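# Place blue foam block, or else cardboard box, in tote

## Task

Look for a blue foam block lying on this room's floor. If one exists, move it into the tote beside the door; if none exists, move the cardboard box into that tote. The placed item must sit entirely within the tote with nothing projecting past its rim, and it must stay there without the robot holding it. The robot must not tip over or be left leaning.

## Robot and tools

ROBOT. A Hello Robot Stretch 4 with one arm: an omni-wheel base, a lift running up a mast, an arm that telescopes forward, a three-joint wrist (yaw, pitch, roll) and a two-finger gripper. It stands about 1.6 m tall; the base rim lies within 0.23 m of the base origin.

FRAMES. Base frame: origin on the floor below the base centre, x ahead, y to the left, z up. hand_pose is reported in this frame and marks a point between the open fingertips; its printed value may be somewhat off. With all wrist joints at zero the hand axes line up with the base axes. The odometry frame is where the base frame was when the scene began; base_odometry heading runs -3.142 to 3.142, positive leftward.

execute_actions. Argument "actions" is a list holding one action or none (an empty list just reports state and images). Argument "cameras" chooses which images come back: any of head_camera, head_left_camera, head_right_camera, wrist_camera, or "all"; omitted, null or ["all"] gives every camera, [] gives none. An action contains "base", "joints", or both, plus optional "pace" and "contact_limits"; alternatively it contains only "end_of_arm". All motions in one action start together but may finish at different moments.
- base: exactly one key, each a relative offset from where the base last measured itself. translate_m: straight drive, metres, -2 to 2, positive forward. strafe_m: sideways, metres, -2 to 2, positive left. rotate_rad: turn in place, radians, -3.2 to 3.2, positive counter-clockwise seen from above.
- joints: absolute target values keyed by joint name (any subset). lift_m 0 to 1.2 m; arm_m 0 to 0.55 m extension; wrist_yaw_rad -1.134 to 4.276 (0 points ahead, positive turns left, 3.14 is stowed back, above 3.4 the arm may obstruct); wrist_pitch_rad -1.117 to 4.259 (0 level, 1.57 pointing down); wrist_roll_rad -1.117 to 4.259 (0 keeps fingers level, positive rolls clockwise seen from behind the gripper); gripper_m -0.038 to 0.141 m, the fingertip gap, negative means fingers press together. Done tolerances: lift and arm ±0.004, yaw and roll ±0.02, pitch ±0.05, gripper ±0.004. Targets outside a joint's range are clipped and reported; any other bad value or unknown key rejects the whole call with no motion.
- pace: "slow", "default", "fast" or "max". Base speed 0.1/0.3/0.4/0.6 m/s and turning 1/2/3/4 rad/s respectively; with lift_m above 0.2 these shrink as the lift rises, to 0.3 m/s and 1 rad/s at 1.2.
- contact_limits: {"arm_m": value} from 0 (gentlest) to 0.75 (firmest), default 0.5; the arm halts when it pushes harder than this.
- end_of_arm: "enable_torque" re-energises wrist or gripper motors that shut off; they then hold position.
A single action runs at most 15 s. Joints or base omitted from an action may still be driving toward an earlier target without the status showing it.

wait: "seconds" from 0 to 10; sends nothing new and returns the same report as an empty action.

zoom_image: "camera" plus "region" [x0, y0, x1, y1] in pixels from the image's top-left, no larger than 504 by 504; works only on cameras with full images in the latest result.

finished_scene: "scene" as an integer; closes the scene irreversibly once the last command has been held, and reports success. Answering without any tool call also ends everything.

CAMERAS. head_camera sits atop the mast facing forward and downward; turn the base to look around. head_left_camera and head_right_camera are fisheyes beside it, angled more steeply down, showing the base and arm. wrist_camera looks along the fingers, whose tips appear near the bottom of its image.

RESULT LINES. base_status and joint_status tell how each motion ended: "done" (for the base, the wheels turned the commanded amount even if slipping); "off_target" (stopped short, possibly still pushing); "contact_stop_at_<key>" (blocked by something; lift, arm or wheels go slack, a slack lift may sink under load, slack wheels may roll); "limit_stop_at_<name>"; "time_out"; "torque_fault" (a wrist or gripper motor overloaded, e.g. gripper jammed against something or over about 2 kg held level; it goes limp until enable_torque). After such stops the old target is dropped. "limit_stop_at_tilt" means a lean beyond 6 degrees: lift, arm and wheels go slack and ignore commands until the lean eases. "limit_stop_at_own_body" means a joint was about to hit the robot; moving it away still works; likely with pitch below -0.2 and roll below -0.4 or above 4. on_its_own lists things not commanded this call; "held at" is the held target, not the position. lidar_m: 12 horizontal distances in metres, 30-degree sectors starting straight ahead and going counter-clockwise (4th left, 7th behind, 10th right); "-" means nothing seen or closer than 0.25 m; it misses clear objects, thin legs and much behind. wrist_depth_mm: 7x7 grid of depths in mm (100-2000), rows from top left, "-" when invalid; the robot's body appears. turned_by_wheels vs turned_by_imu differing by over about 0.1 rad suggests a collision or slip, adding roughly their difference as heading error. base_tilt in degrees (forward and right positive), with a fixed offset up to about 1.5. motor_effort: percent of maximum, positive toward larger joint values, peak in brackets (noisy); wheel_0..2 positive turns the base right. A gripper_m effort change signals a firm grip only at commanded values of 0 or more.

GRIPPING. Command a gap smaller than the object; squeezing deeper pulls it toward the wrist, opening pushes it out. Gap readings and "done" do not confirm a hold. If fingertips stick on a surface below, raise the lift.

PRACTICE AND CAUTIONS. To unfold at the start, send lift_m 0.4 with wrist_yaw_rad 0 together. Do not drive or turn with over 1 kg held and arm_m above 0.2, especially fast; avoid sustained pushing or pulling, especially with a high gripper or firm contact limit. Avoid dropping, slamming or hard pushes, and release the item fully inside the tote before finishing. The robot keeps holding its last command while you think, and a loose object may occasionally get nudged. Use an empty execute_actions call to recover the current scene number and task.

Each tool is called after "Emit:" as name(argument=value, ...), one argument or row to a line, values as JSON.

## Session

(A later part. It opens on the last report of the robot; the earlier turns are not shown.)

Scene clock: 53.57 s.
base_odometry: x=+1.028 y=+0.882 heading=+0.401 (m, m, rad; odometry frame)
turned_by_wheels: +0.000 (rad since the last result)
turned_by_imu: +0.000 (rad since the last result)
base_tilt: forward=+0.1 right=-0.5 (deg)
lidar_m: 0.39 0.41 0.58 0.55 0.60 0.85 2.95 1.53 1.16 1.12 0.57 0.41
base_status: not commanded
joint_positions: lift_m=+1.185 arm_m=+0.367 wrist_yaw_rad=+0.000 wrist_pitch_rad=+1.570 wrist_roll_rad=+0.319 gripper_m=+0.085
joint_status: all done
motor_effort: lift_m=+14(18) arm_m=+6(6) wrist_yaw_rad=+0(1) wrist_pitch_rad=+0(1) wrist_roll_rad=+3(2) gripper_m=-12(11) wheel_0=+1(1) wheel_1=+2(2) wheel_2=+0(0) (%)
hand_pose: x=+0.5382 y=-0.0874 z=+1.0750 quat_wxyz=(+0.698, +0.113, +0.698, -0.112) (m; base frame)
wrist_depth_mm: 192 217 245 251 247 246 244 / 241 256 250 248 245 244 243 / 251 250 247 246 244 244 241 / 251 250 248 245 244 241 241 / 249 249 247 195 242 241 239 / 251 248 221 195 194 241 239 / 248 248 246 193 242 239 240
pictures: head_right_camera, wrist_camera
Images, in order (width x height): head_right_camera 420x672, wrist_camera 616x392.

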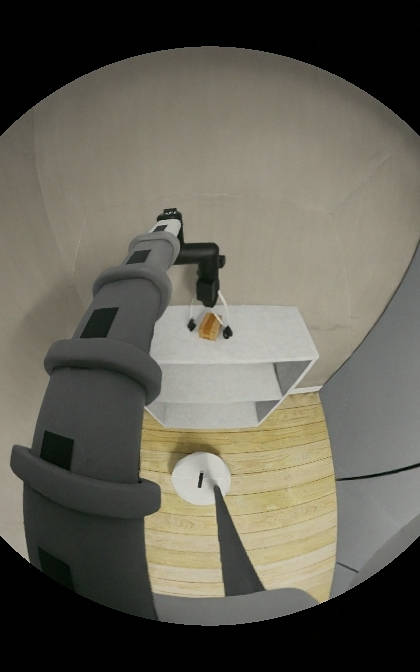

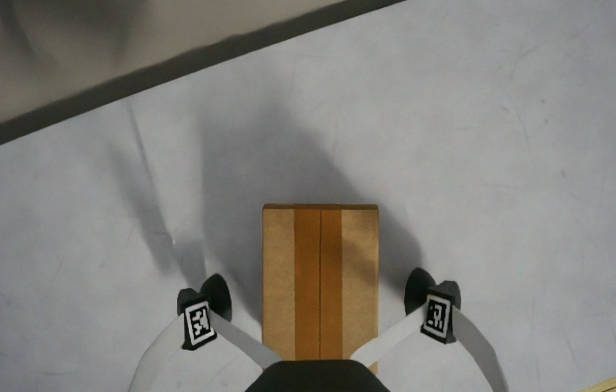

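Tips are pressing on the surface; raise and close.

Emit:
execute_actions(
  actions=[
    {"joints":{"lift_m":1.198,"gripper_m":0.02}},
  ],
  cameras=["wrist_camera"],
)

Scene clock: 55.17 s.
base_odometry: x=+1.028 y=+0.882 heading=+0.401 (m, m, rad; odometry frame)
turned_by_wheels: +0.000 (rad since the last result)
turned_by_imu: +0.000 (rad since the last result)
base_tilt: forward=+0.1 right=-0.4 (deg)
lidar_m: 0.40 0.44 0.58 0.55 0.60 0.85 2.93 1.56 1.17 1.09 0.56 0.42
base_status: not commanded
joint_positions: lift_m=+1.198 arm_m=+0.367 wrist_yaw_rad=+0.000 wrist_pitch_rad=+1.570 wrist_roll_rad=+0.320 gripper_m=+0.020
joint_status: all done
motor_effort: lift_m=+21(21) arm_m=+6(6) wrist_yaw_rad=+2(1) wrist_pitch_rad=+2(3) wrist_roll_rad=+2(2) gripper_m=-22(20) wheel_0=+1(1) wheel_1=+2(2) wheel_2=+0(0) (%)
hand_pose: x=+0.5383 y=-0.0874 z=+1.0875 quat_wxyz=(+0.699, +0.113, +0.698, -0.112) (m; base frame)
wrist_depth_mm: 195 220 249 255 255 252 251 / 244 265 256 255 254 252 250 / 258 258 256 254 254 251 250 / 260 257 257 253 252 250 252 / 258 256 256 191 252 251 248 / 257 257 206 191 190 248 248 / 257 256 254 190 252 249 248
pictures: wrist_camera
Images, in order (width x height): wrist_camera 616x392.

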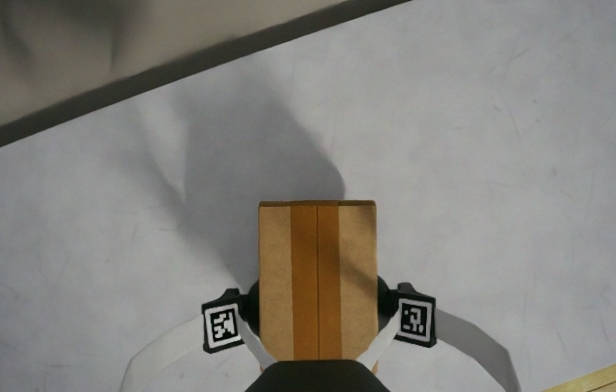

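Emit:
execute_actions(
  actions=[
    {"joints":{"arm_m":0.0},"base":{"translate_m":-0.2}},
  ],
  cameras=["wrist_camera"],
)

Emit:
execute_actions(
  actions=[
    {"joints":{"lift_m":0.5},"base":{"rotate_rad":3.14}},
  ],
  cameras=["wrist_camera","head_camera","head_left_camera"],
)

Scene clock: 57.63 s.
base_odometry: x=+0.844 y=+0.804 heading=+0.400 (m, m, rad; odometry frame)
turned_by_wheels: +0.000 (rad since the last result)
turned_by_imu: -0.001 (rad since the last result)
base_tilt: forward=+0.1 right=-0.6 (deg)
lidar_m: 0.60 0.64 0.60 0.58 0.62 0.90 2.22 1.53 1.14 1.10 1.19 0.61
base_status: done
joint_positions: lift_m=+1.198 arm_m=+0.001 wrist_yaw_rad=+0.000 wrist_pitch_rad=+1.570 wrist_roll_rad=+0.320 gripper_m=+0.020
joint_status: all done
motor_effort: lift_m=+21(21) arm_m=-6(6) wrist_yaw_rad=+1(1) wrist_pitch_rad=-1(1) wrist_roll_rad=+2(3) gripper_m=-20(20) wheel_0=-1(5) wheel_1=-3(7) wheel_2=+0(11) (%)
hand_pose: x=+0.1720 y=-0.0874 z=+1.0875 quat_wxyz=(+0.698, +0.113, +0.698, -0.113) (m; base frame)
wrist_depth_mm: 661 676 1229 1255 1336 1308 1281 / 931 1138 1255 1308 1336 1336 1336 / 1118 1336 1336 1308 1336 1281 1336 / 1042 1336 1336 1308 1336 1336 1281 / 946 1336 1366 191 1336 1308 1281 / 904 1255 205 191 190 1308 1281 / 854 1008 1336 190 1336 1308 1281
pictures: wrist_camera
Images, in order (width x height): wrist_camera 616x392.

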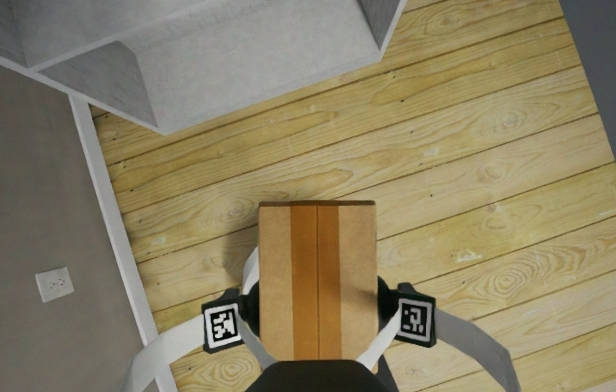

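Scene clock: 62.03 s.
base_odometry: x=+0.844 y=+0.804 heading=-2.744 (m, m, rad; odometry frame)
turned_by_wheels: +3.139 (rad since the last result)
turned_by_imu: +3.088 (rad since the last result)
base_tilt: forward=+0.2 right=-0.3 (deg)
lidar_m: 2.22 1.54 1.15 1.11 1.18 0.64 0.61 0.63 0.59 0.55 0.61 0.87
base_status: done
joint_positions: lift_m=+0.500 arm_m=+0.001 wrist_yaw_rad=+0.000 wrist_pitch_rad=+1.570 wrist_roll_rad=+0.320 gripper_m=+0.020
joint_status: all done
motor_effort: lift_m=+15(19) arm_m=-6(6) wrist_yaw_rad=+1(2) wrist_pitch_rad=+0(1) wrist_roll_rad=+2(2) gripper_m=-18(20) wheel_0=-2(4) wheel_1=-5(7) wheel_2=-5(7) (%)
hand_pose: x=+0.1721 y=-0.0874 z=+0.3899 quat_wxyz=(+0.698, +0.113, +0.698, -0.113) (m; base frame)
wrist_depth_mm: 634 634 634 621 615 615 615 / 634 627 627 634 627 615 609 / 647 640 621 621 621 609 603 / 627 621 621 621 615 621 609 / 634 640 621 193 615 609 609 / 634 627 206 191 190 615 603 / 621 430 404 190 402 394 609
pictures: head_camera, head_left_camera, wrist_camera
Images, in order (width x height): head_camera 420x560, head_left_camera 420x672, wrist_camera 616x392.

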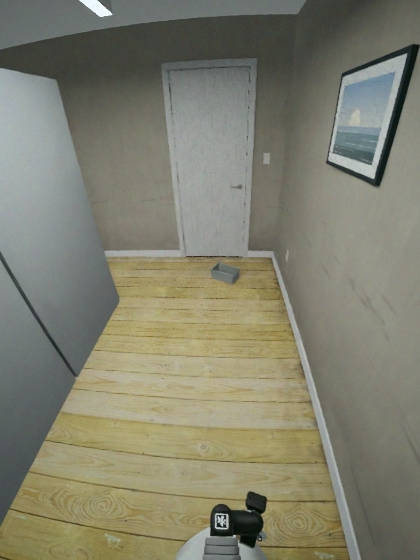

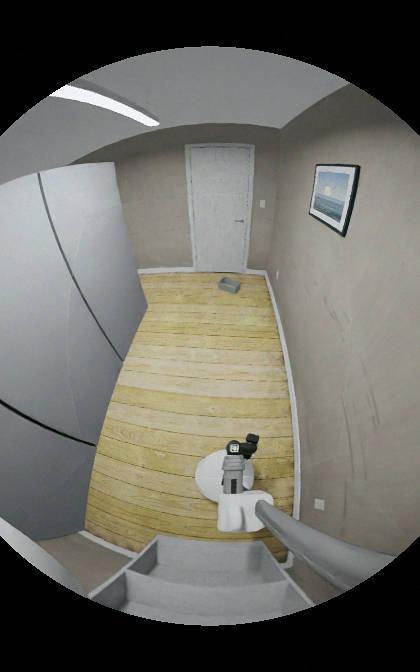

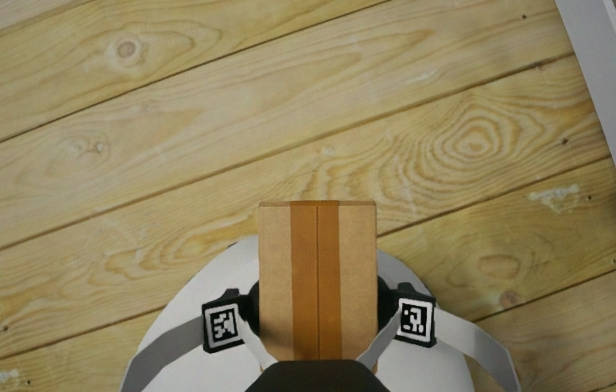

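Emit:
execute_actions(
  actions=[
    {"joints":{"arm_m":0.2},"base":{"translate_m":1.85},"pace":"fast"},
  ],
  cameras=["wrist_camera","head_camera"],
)

Scene clock: 68.10 s.
base_odometry: x=-0.861 y=+0.087 heading=-2.744 (m, m, rad; odometry frame)
turned_by_wheels: +0.000 (rad since the last result)
turned_by_imu: -0.004 (rad since the last result)
base_tilt: forward=+0.2 right=-0.5 (deg)
lidar_m: 0.40 1.01 1.48 1.05 1.11 1.57 2.38 0.88 0.67 0.63 0.68 0.40
base_status: done
joint_positions: lift_m=+0.500 arm_m=+0.199 wrist_yaw_rad=+0.000 wrist_pitch_rad=+1.570 wrist_roll_rad=+0.320 gripper_m=+0.020
joint_status: all done
motor_effort: lift_m=+16(16) arm_m=+5(7) wrist_yaw_rad=-1(2) wrist_pitch_rad=+1(2) wrist_roll_rad=+2(1) gripper_m=-19(21) wheel_0=-1(9) wheel_1=+1(9) wheel_2=-1(15) (%)
hand_pose: x=+0.3701 y=-0.0874 z=+0.3899 quat_wxyz=(+0.698, +0.113, +0.698, -0.112) (m; base frame)
wrist_depth_mm: 640 634 627 627 621 621 621 / 627 634 585 621 621 615 609 / 627 627 627 615 621 609 609 / 634 634 621 615 615 609 609 / 627 621 615 192 615 609 603 / 634 627 206 191 190 609 609 / 640 627 615 190 508 609 609
pictures: head_camera, wrist_camera
Images, in order (width x height): head_camera 420x560, wrist_camera 616x392.

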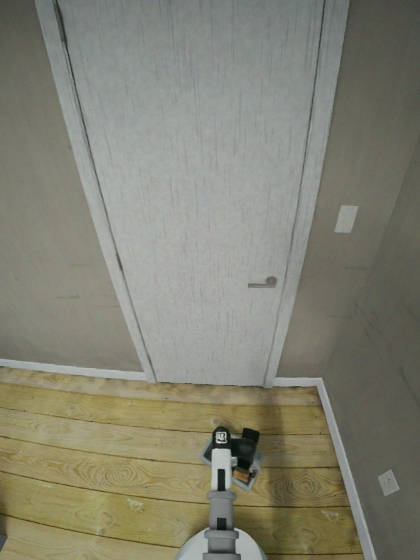

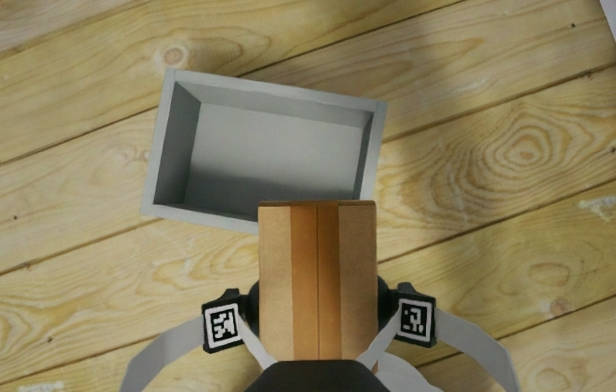

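Emit:
execute_actions(
  actions=[
    {"joints":{"arm_m":0.32,"wrist_roll_rad":0.46,"lift_m":0.33},"base":{"strafe_m":0.034}},
  ],
  cameras=["wrist_camera","head_camera"],
)

Scene clock: 70.27 s.
base_odometry: x=-0.848 y=+0.056 heading=-2.744 (m, m, rad; odometry frame)
turned_by_wheels: +0.000 (rad since the last result)
turned_by_imu: +0.000 (rad since the last result)
base_tilt: forward=-0.1 right=-0.3 (deg)
lidar_m: 0.41 1.02 1.46 1.02 1.08 1.55 2.36 0.91 0.69 0.67 0.71 0.36
base_status: done
joint_positions: lift_m=+0.330 arm_m=+0.319 wrist_yaw_rad=+0.000 wrist_pitch_rad=+1.570 wrist_roll_rad=+0.459 gripper_m=+0.020
joint_status: all done
motor_effort: lift_m=+15(15) arm_m=+6(10) wrist_yaw_rad=+0(0) wrist_pitch_rad=+1(1) wrist_roll_rad=+2(6) gripper_m=-21(20) wheel_0=+0(9) wheel_1=+1(8) wheel_2=+0(1) (%)
hand_pose: x=+0.4902 y=-0.0874 z=+0.2200 quat_wxyz=(+0.689, +0.161, +0.688, -0.161) (m; base frame)
wrist_depth_mm: 462 459 455 449 445 445 439 / 455 455 452 449 449 445 445 / 459 455 418 399 373 442 442 / 455 455 449 445 445 399 442 / 455 455 449 191 439 394 436 / 455 445 205 191 190 384 436 / 452 449 387 190 324 320 439
pictures: head_camera, wrist_camera
Images, in order (width x height): head_camera 420x560, wrist_camera 616x392.

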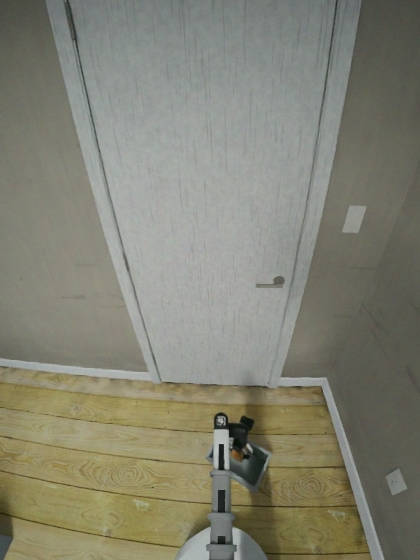

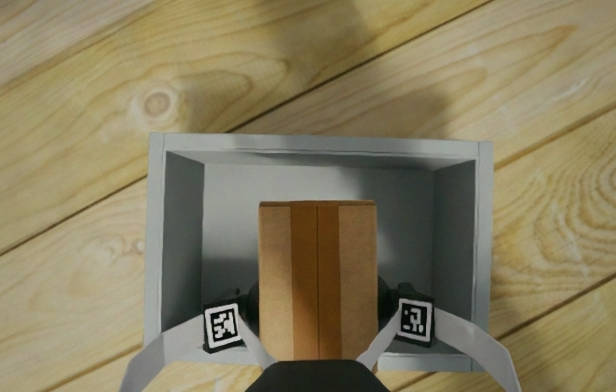

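Emit:
execute_actions(
  actions=[
    {"joints":{"lift_m":0.14}},
  ],
  cameras=["wrist_camera"],
)

Emit:
execute_actions(
  actions=[
    {"joints":{"gripper_m":0.1},"pace":"slow"},
  ],
  cameras=["wrist_camera"],
)

Emit:
execute_actions(
  actions=[
    {"joints":{"lift_m":0.35},"pace":"fast"},
  ],
  cameras=["wrist_camera"],
)

Scene clock: 72.37 s.
base_odometry: x=-0.848 y=+0.056 heading=-2.744 (m, m, rad; odometry frame)
turned_by_wheels: +0.000 (rad since the last result)
turned_by_imu: -0.001 (rad since the last result)
base_tilt: forward=+0.0 right=-0.4 (deg)
lidar_m: 0.57 1.01 1.47 1.00 1.08 1.54 2.38 0.93 0.70 0.67 0.70 0.35
base_status: not commanded
joint_positions: lift_m=+0.140 arm_m=+0.319 wrist_yaw_rad=+0.000 wrist_pitch_rad=+1.570 wrist_roll_rad=+0.459 gripper_m=+0.020
joint_status: all done
motor_effort: lift_m=+15(15) arm_m=+6(6) wrist_yaw_rad=+0(0) wrist_pitch_rad=-1(0) wrist_roll_rad=+3(3) gripper_m=-20(21) wheel_0=+0(1) wheel_1=+2(1) wheel_2=+0(0) (%)
hand_pose: x=+0.4902 y=-0.0874 z=+0.0299 quat_wxyz=(+0.689, +0.161, +0.688, -0.161) (m; base frame)
wrist_depth_mm: 264 259 259 258 257 255 255 / 140 139 138 137 136 135 135 / 183 236 254 254 243 229 207 / 185 254 255 252 251 251 219 / 186 255 255 193 252 251 217 / 186 255 206 190 191 249 213 / 186 226 253 191 250 237 211
pictures: wrist_camera
Images, in order (width x height): wrist_camera 616x392.

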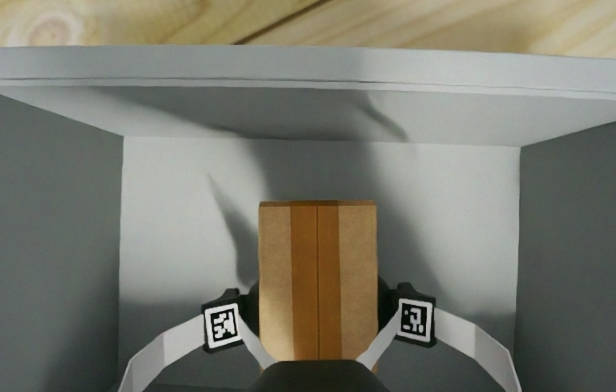

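Scene clock: 75.50 s.
base_odometry: x=-0.848 y=+0.056 heading=-2.744 (m, m, rad; odometry frame)
turned_by_wheels: +0.000 (rad since the last result)
turned_by_imu: -0.001 (rad since the last result)
base_tilt: forward=+0.2 right=-0.4 (deg)
lidar_m: 0.59 1.01 1.47 1.01 1.07 1.52 2.40 0.90 0.70 0.67 0.72 0.38
base_status: not commanded
joint_positions: lift_m=+0.140 arm_m=+0.319 wrist_yaw_rad=+0.000 wrist_pitch_rad=+1.570 wrist_roll_rad=+0.459 gripper_m=+0.100
joint_status: all done
motor_effort: lift_m=+15(15) arm_m=+6(6) wrist_yaw_rad=+0(0) wrist_pitch_rad=+1(1) wrist_roll_rad=+2(1) gripper_m=-4(19) wheel_0=+0(0) wheel_1=+1(2) wheel_2=+0(0) (%)
hand_pose: x=+0.4902 y=-0.0874 z=+0.0299 quat_wxyz=(+0.689, +0.161, +0.688, -0.161) (m; base frame)
wrist_depth_mm: 265 260 259 259 257 254 254 / 140 139 138 137 137 136 135 / 183 236 255 252 241 229 208 / 186 257 255 253 253 250 218 / 186 256 255 203 252 249 216 / 186 256 216 203 202 249 214 / 186 241 254 146 250 249 211
pictures: wrist_camera
Images, in order (width x height): wrist_camera 616x392.

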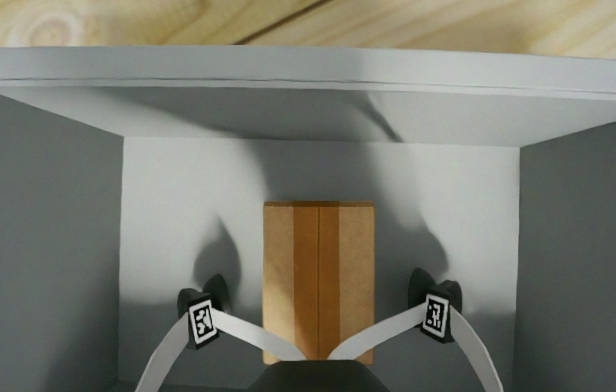

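Scene clock: 77.07 s.
base_odometry: x=-0.848 y=+0.056 heading=-2.744 (m, m, rad; odometry frame)
turned_by_wheels: +0.000 (rad since the last result)
turned_by_imu: +0.000 (rad since the last result)
base_tilt: forward=+0.1 right=-0.5 (deg)
lidar_m: 0.42 1.01 1.45 1.01 1.08 1.54 2.37 0.89 0.70 0.66 0.70 0.38
base_status: not commanded
joint_positions: lift_m=+0.350 arm_m=+0.319 wrist_yaw_rad=+0.000 wrist_pitch_rad=+1.570 wrist_roll_rad=+0.459 gripper_m=+0.100
joint_status: all done
motor_effort: lift_m=+20(23) arm_m=+6(6) wrist_yaw_rad=+0(1) wrist_pitch_rad=+0(0) wrist_roll_rad=+3(2) gripper_m=-2(3) wheel_0=+0(0) wheel_1=+1(1) wheel_2=+0(0) (%)
hand_pose: x=+0.4902 y=-0.0874 z=+0.2395 quat_wxyz=(+0.689, +0.161, +0.688, -0.161) (m; base frame)
wrist_depth_mm: 484 473 480 469 466 466 462 / 480 477 469 466 466 466 462 / 477 477 421 407 462 462 462 / 477 473 462 459 462 459 455 / 477 473 466 415 459 459 459 / 473 477 216 459 382 459 459 / 477 469 469 146 351 455 459
pictures: wrist_camera
Images, in order (width x height): wrist_camera 616x392.

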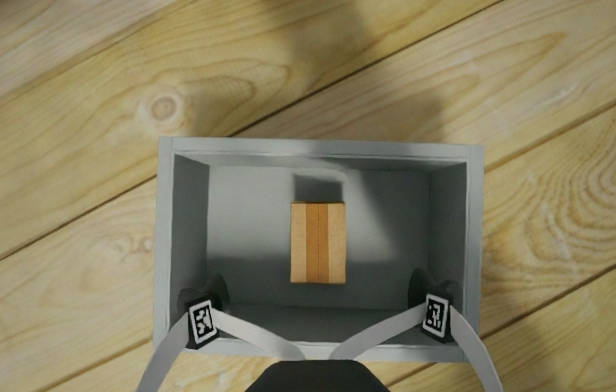

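Emit:
finished_scene(
  scene=1,
)

The scene is finished: the task was done.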